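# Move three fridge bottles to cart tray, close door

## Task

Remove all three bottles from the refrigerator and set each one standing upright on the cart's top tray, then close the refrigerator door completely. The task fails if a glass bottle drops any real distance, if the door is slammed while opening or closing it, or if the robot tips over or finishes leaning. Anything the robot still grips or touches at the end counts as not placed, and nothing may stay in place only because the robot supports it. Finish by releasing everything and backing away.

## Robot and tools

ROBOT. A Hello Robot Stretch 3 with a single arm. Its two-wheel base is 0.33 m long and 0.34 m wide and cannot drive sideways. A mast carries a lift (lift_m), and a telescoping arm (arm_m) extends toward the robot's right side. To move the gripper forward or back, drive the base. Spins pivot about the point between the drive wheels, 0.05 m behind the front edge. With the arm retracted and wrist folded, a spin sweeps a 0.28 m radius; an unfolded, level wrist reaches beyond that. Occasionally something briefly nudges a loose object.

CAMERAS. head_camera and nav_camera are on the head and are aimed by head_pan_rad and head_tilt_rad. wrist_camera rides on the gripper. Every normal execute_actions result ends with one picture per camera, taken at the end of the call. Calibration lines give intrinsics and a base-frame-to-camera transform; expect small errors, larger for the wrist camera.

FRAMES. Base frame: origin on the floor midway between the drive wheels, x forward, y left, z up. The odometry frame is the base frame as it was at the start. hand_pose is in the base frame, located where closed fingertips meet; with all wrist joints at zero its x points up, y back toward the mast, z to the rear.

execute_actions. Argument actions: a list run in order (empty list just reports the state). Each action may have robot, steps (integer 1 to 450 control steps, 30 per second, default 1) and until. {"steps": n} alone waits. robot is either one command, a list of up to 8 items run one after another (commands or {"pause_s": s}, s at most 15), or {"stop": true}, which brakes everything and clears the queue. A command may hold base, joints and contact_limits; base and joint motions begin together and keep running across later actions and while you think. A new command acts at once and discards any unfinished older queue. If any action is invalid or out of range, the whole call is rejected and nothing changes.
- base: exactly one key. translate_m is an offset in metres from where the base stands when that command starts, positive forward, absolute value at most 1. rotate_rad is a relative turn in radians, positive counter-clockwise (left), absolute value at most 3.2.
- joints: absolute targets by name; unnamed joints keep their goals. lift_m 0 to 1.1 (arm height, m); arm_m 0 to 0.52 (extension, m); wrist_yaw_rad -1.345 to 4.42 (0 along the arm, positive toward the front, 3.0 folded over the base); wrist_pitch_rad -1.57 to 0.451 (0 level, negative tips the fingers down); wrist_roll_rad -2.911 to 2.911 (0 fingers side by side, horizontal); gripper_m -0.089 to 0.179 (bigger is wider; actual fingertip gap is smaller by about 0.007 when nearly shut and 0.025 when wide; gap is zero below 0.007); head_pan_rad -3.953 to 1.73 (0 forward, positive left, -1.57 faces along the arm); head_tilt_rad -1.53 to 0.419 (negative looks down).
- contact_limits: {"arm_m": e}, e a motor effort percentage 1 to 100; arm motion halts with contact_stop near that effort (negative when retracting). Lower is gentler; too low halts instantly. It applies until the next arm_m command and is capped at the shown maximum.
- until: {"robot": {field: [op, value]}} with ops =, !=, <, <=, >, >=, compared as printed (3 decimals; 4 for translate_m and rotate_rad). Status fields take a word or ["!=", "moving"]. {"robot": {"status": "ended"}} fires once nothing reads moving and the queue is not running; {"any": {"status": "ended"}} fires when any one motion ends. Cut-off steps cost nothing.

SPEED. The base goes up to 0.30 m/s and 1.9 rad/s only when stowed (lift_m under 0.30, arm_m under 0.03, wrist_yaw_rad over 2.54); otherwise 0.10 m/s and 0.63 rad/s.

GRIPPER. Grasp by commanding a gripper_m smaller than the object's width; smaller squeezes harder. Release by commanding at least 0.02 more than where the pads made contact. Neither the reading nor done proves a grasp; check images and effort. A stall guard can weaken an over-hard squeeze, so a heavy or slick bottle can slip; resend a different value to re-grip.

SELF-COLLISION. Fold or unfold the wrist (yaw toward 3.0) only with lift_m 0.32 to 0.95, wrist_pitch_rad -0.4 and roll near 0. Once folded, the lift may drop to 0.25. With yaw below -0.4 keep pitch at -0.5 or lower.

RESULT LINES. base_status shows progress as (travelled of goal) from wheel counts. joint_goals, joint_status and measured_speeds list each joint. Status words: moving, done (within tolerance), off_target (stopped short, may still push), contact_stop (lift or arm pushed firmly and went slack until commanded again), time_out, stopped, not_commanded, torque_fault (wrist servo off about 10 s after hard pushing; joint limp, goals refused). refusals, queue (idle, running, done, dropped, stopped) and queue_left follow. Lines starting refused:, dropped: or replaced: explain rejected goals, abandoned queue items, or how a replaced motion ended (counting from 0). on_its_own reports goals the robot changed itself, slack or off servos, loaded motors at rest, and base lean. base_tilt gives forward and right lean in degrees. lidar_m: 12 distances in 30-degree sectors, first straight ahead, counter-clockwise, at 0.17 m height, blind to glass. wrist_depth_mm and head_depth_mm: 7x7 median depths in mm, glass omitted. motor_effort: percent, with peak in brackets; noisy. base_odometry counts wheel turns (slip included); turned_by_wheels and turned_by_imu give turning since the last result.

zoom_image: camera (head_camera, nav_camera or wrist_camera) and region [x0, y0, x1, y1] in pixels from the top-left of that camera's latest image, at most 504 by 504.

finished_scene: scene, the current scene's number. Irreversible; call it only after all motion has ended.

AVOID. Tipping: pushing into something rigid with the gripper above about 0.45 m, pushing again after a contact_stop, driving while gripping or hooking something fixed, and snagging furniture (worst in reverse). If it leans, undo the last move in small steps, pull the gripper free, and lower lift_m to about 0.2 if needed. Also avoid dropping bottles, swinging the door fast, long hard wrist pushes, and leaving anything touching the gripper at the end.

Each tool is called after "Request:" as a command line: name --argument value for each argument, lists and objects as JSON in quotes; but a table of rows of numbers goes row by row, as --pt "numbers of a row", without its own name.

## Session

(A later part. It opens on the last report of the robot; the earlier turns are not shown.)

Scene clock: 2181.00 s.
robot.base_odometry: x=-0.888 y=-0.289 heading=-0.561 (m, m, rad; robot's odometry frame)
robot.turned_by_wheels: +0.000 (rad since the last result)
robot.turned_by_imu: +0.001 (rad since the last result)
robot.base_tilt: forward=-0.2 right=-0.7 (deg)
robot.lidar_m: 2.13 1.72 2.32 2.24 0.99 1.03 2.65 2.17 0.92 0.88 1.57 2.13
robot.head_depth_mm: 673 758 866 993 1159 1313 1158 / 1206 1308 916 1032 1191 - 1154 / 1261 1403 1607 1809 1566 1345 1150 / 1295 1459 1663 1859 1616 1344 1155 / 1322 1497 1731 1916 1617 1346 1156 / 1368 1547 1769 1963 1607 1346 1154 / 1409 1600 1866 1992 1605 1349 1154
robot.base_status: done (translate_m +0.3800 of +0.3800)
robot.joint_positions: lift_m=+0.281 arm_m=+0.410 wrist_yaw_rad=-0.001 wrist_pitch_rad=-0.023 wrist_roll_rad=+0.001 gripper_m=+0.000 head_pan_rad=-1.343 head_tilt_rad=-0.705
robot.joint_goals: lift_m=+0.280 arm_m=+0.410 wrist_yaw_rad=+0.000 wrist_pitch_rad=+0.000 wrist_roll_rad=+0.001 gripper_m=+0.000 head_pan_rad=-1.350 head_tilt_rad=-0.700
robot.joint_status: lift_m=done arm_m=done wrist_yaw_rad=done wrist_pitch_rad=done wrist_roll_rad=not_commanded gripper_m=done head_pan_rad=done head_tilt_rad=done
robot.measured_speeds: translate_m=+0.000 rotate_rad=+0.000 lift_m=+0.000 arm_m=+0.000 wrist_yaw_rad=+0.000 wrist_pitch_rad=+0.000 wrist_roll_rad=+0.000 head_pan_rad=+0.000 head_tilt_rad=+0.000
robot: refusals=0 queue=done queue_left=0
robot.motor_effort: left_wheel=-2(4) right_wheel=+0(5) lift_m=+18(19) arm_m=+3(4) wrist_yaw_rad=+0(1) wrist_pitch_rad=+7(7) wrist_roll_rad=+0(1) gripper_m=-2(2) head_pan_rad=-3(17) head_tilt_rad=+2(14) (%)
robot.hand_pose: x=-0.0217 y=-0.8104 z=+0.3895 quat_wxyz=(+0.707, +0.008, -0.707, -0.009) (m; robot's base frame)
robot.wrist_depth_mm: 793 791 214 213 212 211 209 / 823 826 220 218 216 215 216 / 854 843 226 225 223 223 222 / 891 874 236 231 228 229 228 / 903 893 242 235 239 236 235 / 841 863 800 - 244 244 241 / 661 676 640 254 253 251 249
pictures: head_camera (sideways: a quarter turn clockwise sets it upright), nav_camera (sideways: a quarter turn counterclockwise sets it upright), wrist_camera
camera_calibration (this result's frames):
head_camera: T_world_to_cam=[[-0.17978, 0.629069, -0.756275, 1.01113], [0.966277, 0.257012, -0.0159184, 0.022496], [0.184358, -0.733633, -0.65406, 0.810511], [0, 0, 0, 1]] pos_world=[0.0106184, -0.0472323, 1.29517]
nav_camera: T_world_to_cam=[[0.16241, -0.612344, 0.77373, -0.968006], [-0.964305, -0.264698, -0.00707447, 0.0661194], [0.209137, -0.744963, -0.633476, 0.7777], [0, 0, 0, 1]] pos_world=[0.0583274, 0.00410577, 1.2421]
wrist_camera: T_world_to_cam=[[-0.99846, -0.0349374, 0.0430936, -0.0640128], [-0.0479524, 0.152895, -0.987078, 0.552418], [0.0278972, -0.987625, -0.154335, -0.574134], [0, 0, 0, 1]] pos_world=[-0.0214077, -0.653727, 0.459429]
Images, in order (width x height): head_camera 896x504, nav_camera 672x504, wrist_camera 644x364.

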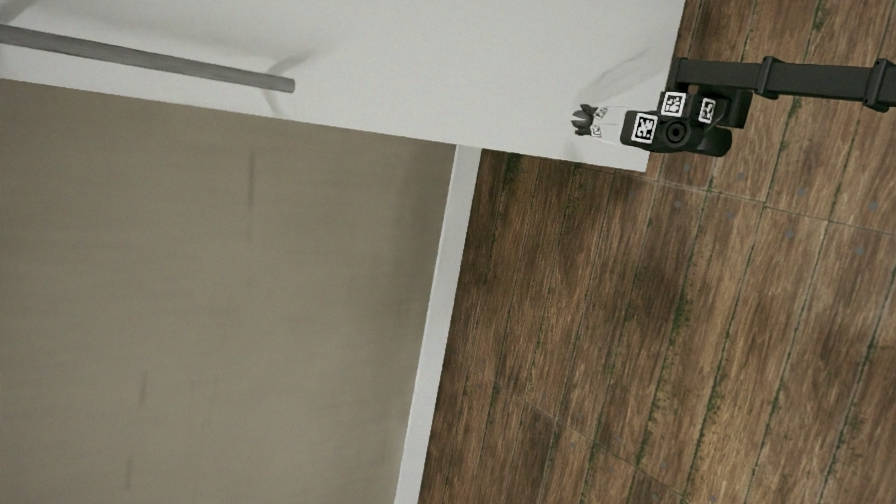

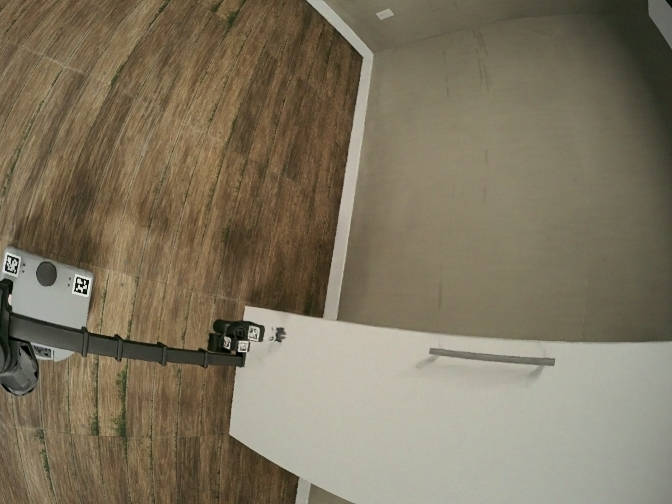

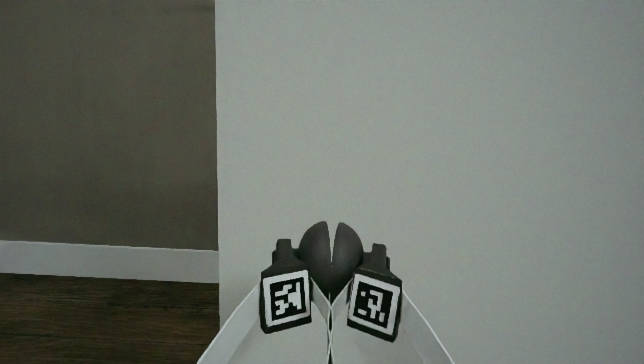

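Request:
execute_actions --actions '[{"robot": {"joints": {"arm_m": 0.50}, "contact_limits": {"arm_m": 20}}, "steps": 90, "until": {"robot": {"arm_m_status": ["!=", "moving"]}}}, {"steps": 5}]'

Scene clock: 2197.50 s.
robot.base_odometry: x=-0.888 y=-0.289 heading=-0.561 (m, m, rad; robot's odometry frame)
robot.turned_by_wheels: +0.000 (rad since the last result)
robot.turned_by_imu: +0.000 (rad since the last result)
robot.base_tilt: forward=-0.2 right=-0.7 (deg)
robot.lidar_m: 2.12 1.73 2.33 2.24 0.99 1.03 2.65 2.17 0.92 0.88 1.57 2.13
robot.head_depth_mm: 672 755 865 987 1159 1312 1157 / 1211 1312 917 1033 1174 1289 1155 / 1257 1418 1597 1810 1563 1353 1154 / 1287 1452 1646 1864 1607 1347 1157 / 1328 1508 1730 1920 1614 1339 1156 / 1373 1554 1781 1948 1590 1342 1153 / 1402 1595 1837 2006 1599 1345 1154
robot.base_status: done (translate_m +0.3800 of +0.3800)
robot.joint_positions: lift_m=+0.281 arm_m=+0.466 wrist_yaw_rad=-0.001 wrist_pitch_rad=-0.024 wrist_roll_rad=+0.001 gripper_m=+0.000 head_pan_rad=-1.343 head_tilt_rad=-0.704
robot.joint_goals: lift_m=+0.280 arm_m=+0.466 wrist_yaw_rad=+0.000 wrist_pitch_rad=+0.000 wrist_roll_rad=+0.001 gripper_m=+0.000 head_pan_rad=-1.350 head_tilt_rad=-0.700
robot.joint_status: lift_m=done arm_m=contact_stop wrist_yaw_rad=done wrist_pitch_rad=done wrist_roll_rad=not_commanded gripper_m=done head_pan_rad=done head_tilt_rad=done
robot.measured_speeds: translate_m=+0.000 rotate_rad=+0.000 lift_m=+0.000 arm_m=-0.003 wrist_yaw_rad=+0.000 wrist_pitch_rad=+0.024 wrist_roll_rad=+0.000 head_pan_rad=+0.000 head_tilt_rad=+0.000
robot: refusals=0 queue=dropped queue_left=0
robot.on_its_own: arm_m is slack since a contact_stop, until your next command for it (your +0.500 is given up)
robot.motor_effort: left_wheel=-2(6) right_wheel=+1(4) lift_m=+19(19) arm_m=+1(23) wrist_yaw_rad=+0(1) wrist_pitch_rad=+7(9) wrist_roll_rad=+0(0) gripper_m=-2(3) head_pan_rad=-3(3) head_tilt_rad=+1(2) (%)
robot.contact_limits: arm_m 20 (drawing in: default 34, maximum 55; extending or still: default 45, maximum 74)
robot.hand_pose: x=-0.0217 y=-0.8665 z=+0.3892 quat_wxyz=(+0.707, +0.008, -0.707, -0.009) (m; robot's base frame)
robot.wrist_depth_mm: 745 758 160 160 159 158 158 / 762 766 166 165 165 163 162 / 791 781 169 170 169 167 167 / 817 795 176 174 174 172 173 / 844 825 180 178 179 178 178 / 863 825 185 - 184 183 183 / 656 671 192 192 191 189 188
pictures: head_camera (sideways: a quarter turn clockwise sets it upright), nav_camera (sideways: a quarter turn counterclockwise sets it upright), wrist_camera
camera_calibration (this result's frames):
head_camera: T_world_to_cam=[[-0.17952, 0.628204, -0.757055, 1.01214], [0.966304, 0.256909, -0.0159568, 0.0225458], [0.18447, -0.73441, -0.653157, 0.809335], [0, 0, 0, 1]] pos_world=[0.0106161, -0.0472405, 1.29523]
nav_camera: T_world_to_cam=[[0.162147, -0.611458, 0.774485, -0.96899], [-0.964327, -0.264621, -0.00702666, 0.0660573], [0.209242, -0.745718, -0.632553, 0.776498], [0, 0, 0, 1]] pos_world=[0.0583439, 0.00403162, 1.24211]
wrist_camera: T_world_to_cam=[[-0.998467, -0.0347968, 0.0430498, -0.0658694], [-0.0479215, 0.154111, -0.986891, 0.561664], [0.0277062, -0.987441, -0.155542, -0.628948], [0, 0, 0, 1]] pos_world=[-0.0214269, -0.709899, 0.459308]
Images, in order (width x height): head_camera 896x504, nav_camera 672x504, wrist_camera 644x364.

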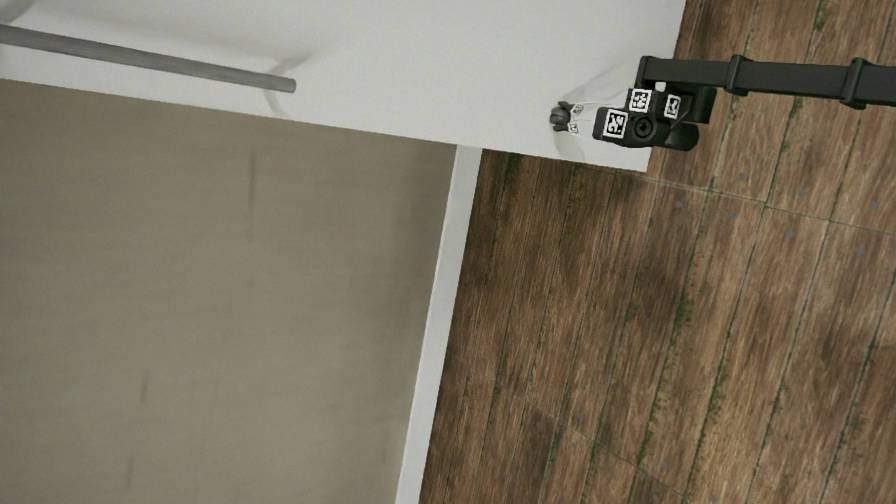

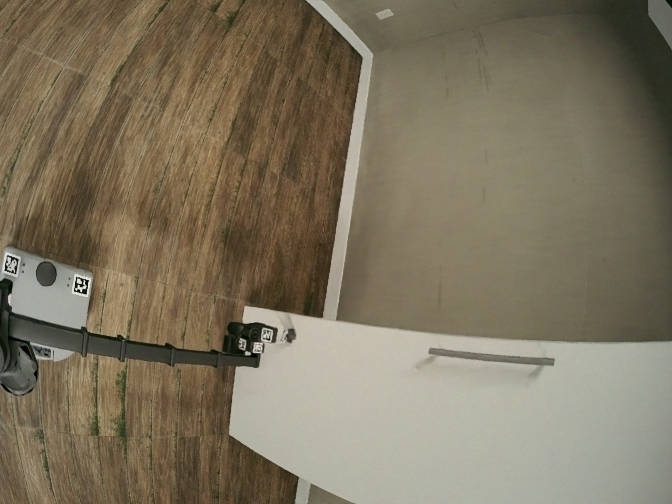

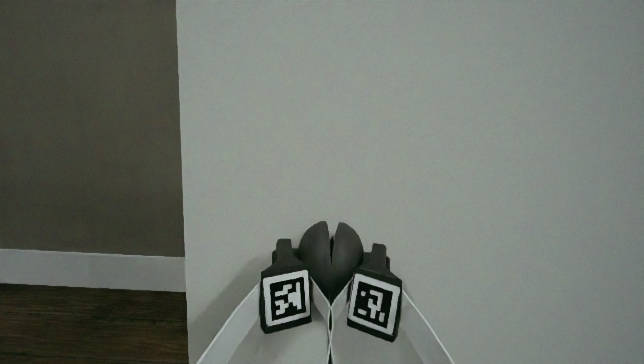

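Request:
execute_actions --actions '[{"robot": {"joints": {"arm_m": 0.0, "head_pan_rad": -1.85, "head_tilt_rad": -0.45}}, "steps": 12}, {"robot": {"base": {"translate_m": 0.28}}, "steps": 200, "until": {"robot": {"status": "ended"}}}]'

Scene clock: 2216.87 s.
robot.base_odometry: x=-0.651 y=-0.438 heading=-0.561 (m, m, rad; robot's odometry frame)
robot.turned_by_wheels: +0.000 (rad since the last result)
robot.turned_by_imu: +0.001 (rad since the last result)
robot.base_tilt: forward=-0.2 right=-0.7 (deg)
robot.lidar_m: 1.84 1.46 2.26 2.23 1.12 1.16 2.93 2.16 0.92 0.92 1.56 1.92
robot.head_depth_mm: 789 858 942 1033 1170 1317 1323 / 771 836 915 1002 1118 1265 1313 / 752 805 876 976 1081 1209 1309 / 805 860 931 999 1105 1236 1283 / 1225 1336 1447 1583 1737 1622 1312 / 1219 1320 1423 1566 1687 1605 1319 / 1196 1287 1400 1511 1652 1607 1300
robot.base_status: done (translate_m +0.2800 of +0.2800)
robot.joint_positions: lift_m=+0.281 arm_m=+0.001 wrist_yaw_rad=-0.001 wrist_pitch_rad=-0.023 wrist_roll_rad=+0.001 gripper_m=+0.000 head_pan_rad=-1.843 head_tilt_rad=-0.458
robot.joint_goals: lift_m=+0.280 arm_m=+0.000 wrist_yaw_rad=+0.000 wrist_pitch_rad=+0.000 wrist_roll_rad=+0.001 gripper_m=+0.000 head_pan_rad=-1.850 head_tilt_rad=-0.450
robot.joint_status: lift_m=done arm_m=done wrist_yaw_rad=done wrist_pitch_rad=done wrist_roll_rad=not_commanded gripper_m=done head_pan_rad=done head_tilt_rad=done
robot.measured_speeds: translate_m=+0.000 rotate_rad=+0.000 lift_m=+0.000 arm_m=+0.000 wrist_yaw_rad=+0.000 wrist_pitch_rad=+0.000 wrist_roll_rad=+0.000 head_pan_rad=+0.000 head_tilt_rad=+0.000
robot: refusals=0 queue=done queue_left=0
robot.motor_effort: left_wheel=-1(5) right_wheel=-1(4) lift_m=+19(18) arm_m=-5(5) wrist_yaw_rad=+1(0) wrist_pitch_rad=+7(7) wrist_roll_rad=+1(1) gripper_m=-2(2) head_pan_rad=-2(27) head_tilt_rad=+3(18) (%)
robot.hand_pose: x=-0.0217 y=-0.4013 z=+0.3894 quat_wxyz=(+0.707, +0.008, -0.707, -0.009) (m; robot's base frame)
robot.wrist_depth_mm: - - - - 832 578 577 / - - - - 815 611 592 / - - - - 784 624 616 / - - - - 769 627 635 / - - - - 752 647 650 / 871 869 885 - 682 675 671 / 668 681 679 671 683 696 694
pictures: head_camera (sideways: a quarter turn clockwise sets it upright), nav_camera (sideways: a quarter turn counterclockwise sets it upright), wrist_camera
camera_calibration (this result's frames):
head_camera: T_world_to_cam=[[0.0887979, 0.441127, -0.893041, 1.18781], [0.969904, -0.242371, -0.0232814, 0.0320659], [-0.226717, -0.864096, -0.449373, 0.546717], [0, 0, 0, 1]] pos_world=[-0.0126254, -0.0437866, 1.30719]
nav_camera: T_world_to_cam=[[-0.0950421, -0.414604, 0.905025, -1.13764], [-0.973304, 0.2295, 0.00292454, 0.0531574], [-0.208916, -0.880587, -0.425348, 0.509461], [0, 0, 0, 1]] pos_world=[0.0500491, -0.0352451, 1.24613]
wrist_camera: T_world_to_cam=[[-0.99846, -0.0349434, 0.0430803, -0.0497166], [-0.0479507, 0.153268, -0.987021, 0.489905], [0.027887, -0.987567, -0.154708, -0.169974], [0, 0, 0, 1]] pos_world=[-0.0214087, -0.244684, 0.459392]
Images, in order (width x height): head_camera 896x504, nav_camera 672x504, wrist_camera 644x364.

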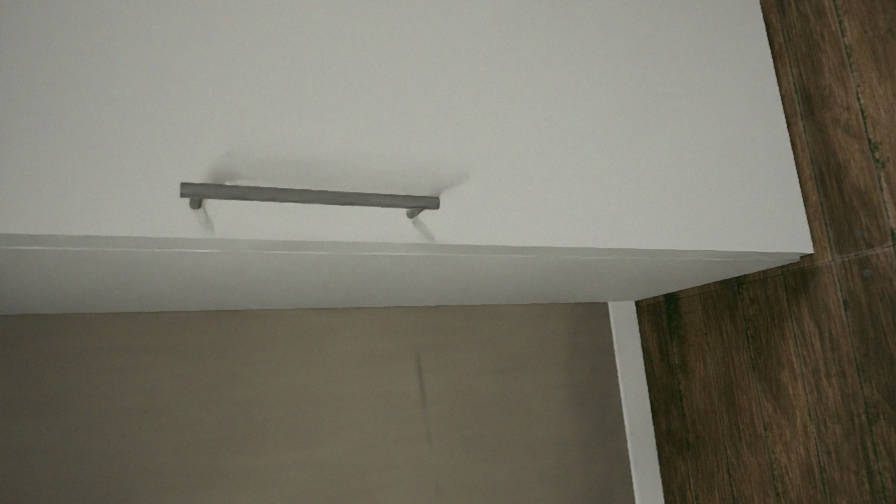

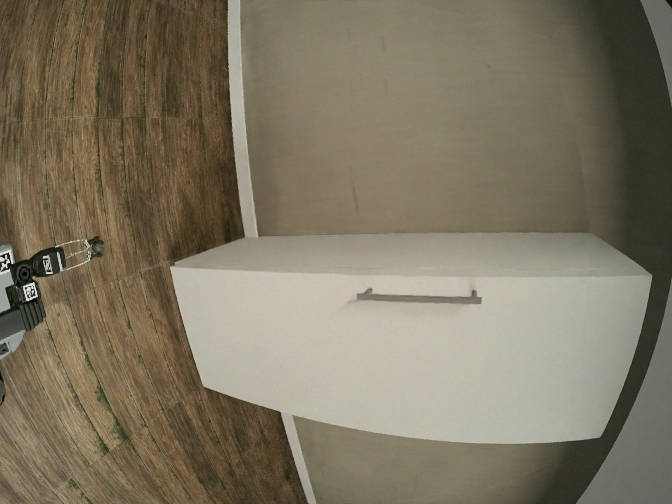

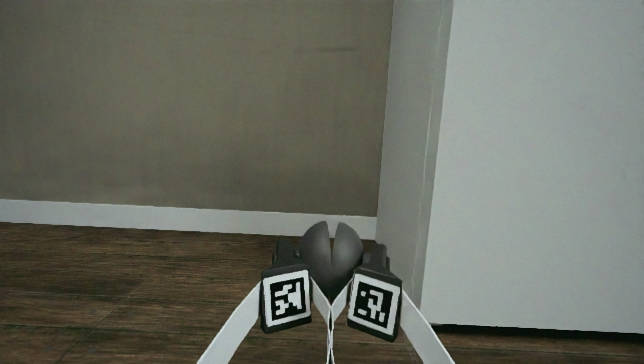

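Request:
zoom_image --camera "head_camera" --region '[560, 200, 860, 330]'

Request:
execute_actions --actions '[{"robot": {"joints": {"head_pan_rad": -3.85, "head_tilt_rad": -0.3}}, "steps": 90, "until": {"robot": {"status": "ended"}}}]'

Region (560, 200, 860, 330) of head_camera's 896x504 image, scaled by 1.680, with more detail than that image has; it fills the top 218 rows of this view, and the rest is white.

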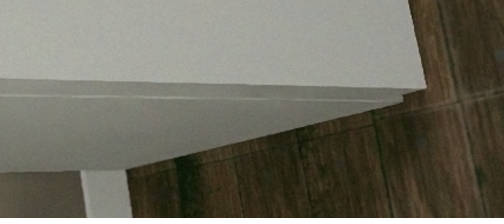

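Scene clock: 2227.57 s.
robot.base_odometry: x=-0.651 y=-0.438 heading=-0.561 (m, m, rad; robot's odometry frame)
robot.turned_by_wheels: +0.000 (rad since the last result)
robot.turned_by_imu: +0.000 (rad since the last result)
robot.base_tilt: forward=-0.2 right=-0.7 (deg)
robot.lidar_m: 1.85 1.46 2.26 2.24 1.12 1.16 2.93 2.17 0.92 0.92 1.57 1.92
robot.head_depth_mm: 2283 2363 2522 - - - - / 2482 2576 2662 1695 1347 1350 1374 / 2766 2866 3008 1755 1557 1501 1398 / 3026 3164 3338 1659 1543 1564 1432 / 2913 3090 3236 3377 2519 1823 1478 / 2747 2864 3041 3164 2617 1892 1469 / 2561 2713 2798 2929 2637 1884 1467
robot.base_status: done (translate_m +0.2800 of +0.2800)
robot.joint_positions: lift_m=+0.281 arm_m=+0.001 wrist_yaw_rad=-0.001 wrist_pitch_rad=-0.023 wrist_roll_rad=+0.001 gripper_m=+0.000 head_pan_rad=-3.843 head_tilt_rad=-0.310
robot.joint_goals: lift_m=+0.280 arm_m=+0.000 wrist_yaw_rad=+0.000 wrist_pitch_rad=+0.000 wrist_roll_rad=+0.001 gripper_m=+0.000 head_pan_rad=-3.850 head_tilt_rad=-0.300
robot.joint_status: lift_m=done arm_m=done wrist_yaw_rad=done wrist_pitch_rad=done wrist_roll_rad=not_commanded gripper_m=done head_pan_rad=done head_tilt_rad=done
robot.measured_speeds: translate_m=+0.000 rotate_rad=+0.000 lift_m=+0.000 arm_m=+0.000 wrist_yaw_rad=+0.000 wrist_pitch_rad=+0.000 wrist_roll_rad=+0.000 head_pan_rad=+0.000 head_tilt_rad=+0.000
robot: refusals=0 queue=done queue_left=0
robot.motor_effort: left_wheel=-1(1) right_wheel=-1(0) lift_m=+18(19) arm_m=-4(5) wrist_yaw_rad=+0(1) wrist_pitch_rad=+7(7) wrist_roll_rad=+1(0) gripper_m=-2(2) head_pan_rad=-3(36) head_tilt_rad=+4(16) (%)
robot.hand_pose: x=-0.0217 y=-0.4013 z=+0.3894 quat_wxyz=(+0.707, +0.008, -0.707, -0.009) (m; robot's base frame)
robot.wrist_depth_mm: - - - - 819 586 570 / - - - - 804 603 601 / - - - - 786 617 613 / - - - - 772 632 628 / - - - - 739 651 640 / 850 848 878 - 668 672 667 / 663 690 694 678 693 683 684
pictures: head_camera (sideways: a quarter turn clockwise sets it upright), nav_camera (sideways: a quarter turn counterclockwise sets it upright), wrist_camera
camera_calibration (this result's frames):
head_camera: T_world_to_cam=[[0.259823, -0.176132, -0.949457, 1.26039], [-0.62674, -0.778759, -0.0270435, 0.0467083], [-0.734636, 0.602089, -0.312729, 0.371993], [0, 0, 0, 1]] pos_world=[-0.0249256, 0.0343974, 1.31428]
nav_camera: T_world_to_cam=[[-0.231955, 0.169805, 0.957791, -1.20568], [0.614267, 0.789049, 0.00887243, 0.0357285], [-0.754237, 0.590397, -0.28733, 0.333171], [0, 0, 0, 1]] pos_world=[-0.0503205, -0.0201643, 1.2502]
wrist_camera: T_world_to_cam=[[-0.99846, -0.0349433, 0.0430802, -0.0497166], [-0.0479505, 0.153268, -0.987021, 0.489905], [0.027887, -0.987567, -0.154708, -0.169974], [0, 0, 0, 1]] pos_world=[-0.0214088, -0.244684, 0.459392]
Images, in order (width x height): head_camera 896x504, nav_camera 672x504, wrist_camera 644x364.

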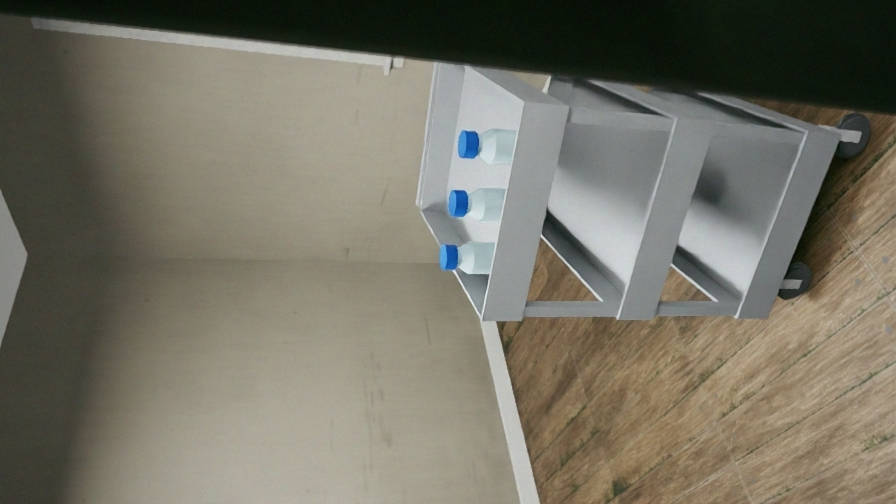

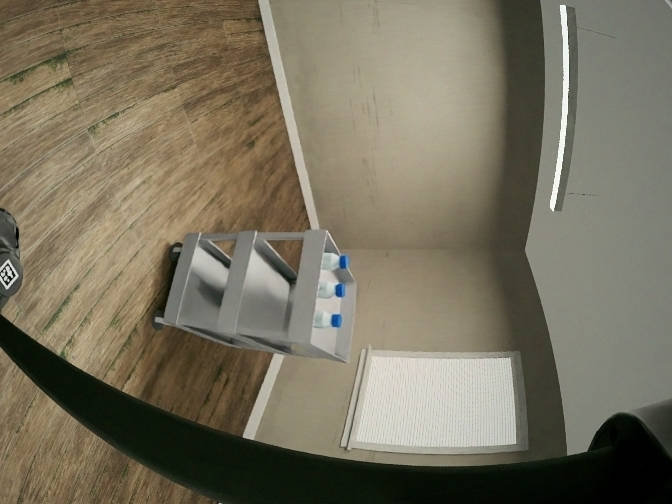

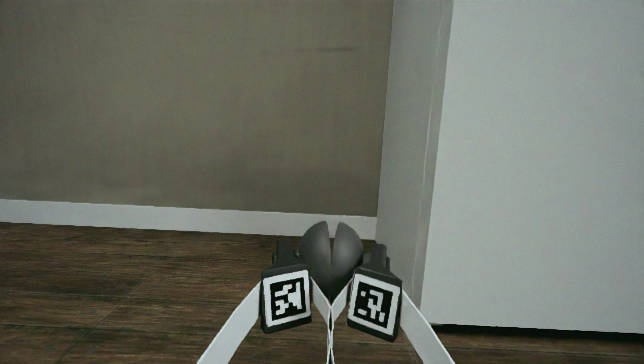

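All three bottles are upright in the top tray, the door is shut, and the robot is clear.

Request:
finished_scene --scene 2

The scene is finished: the task was done.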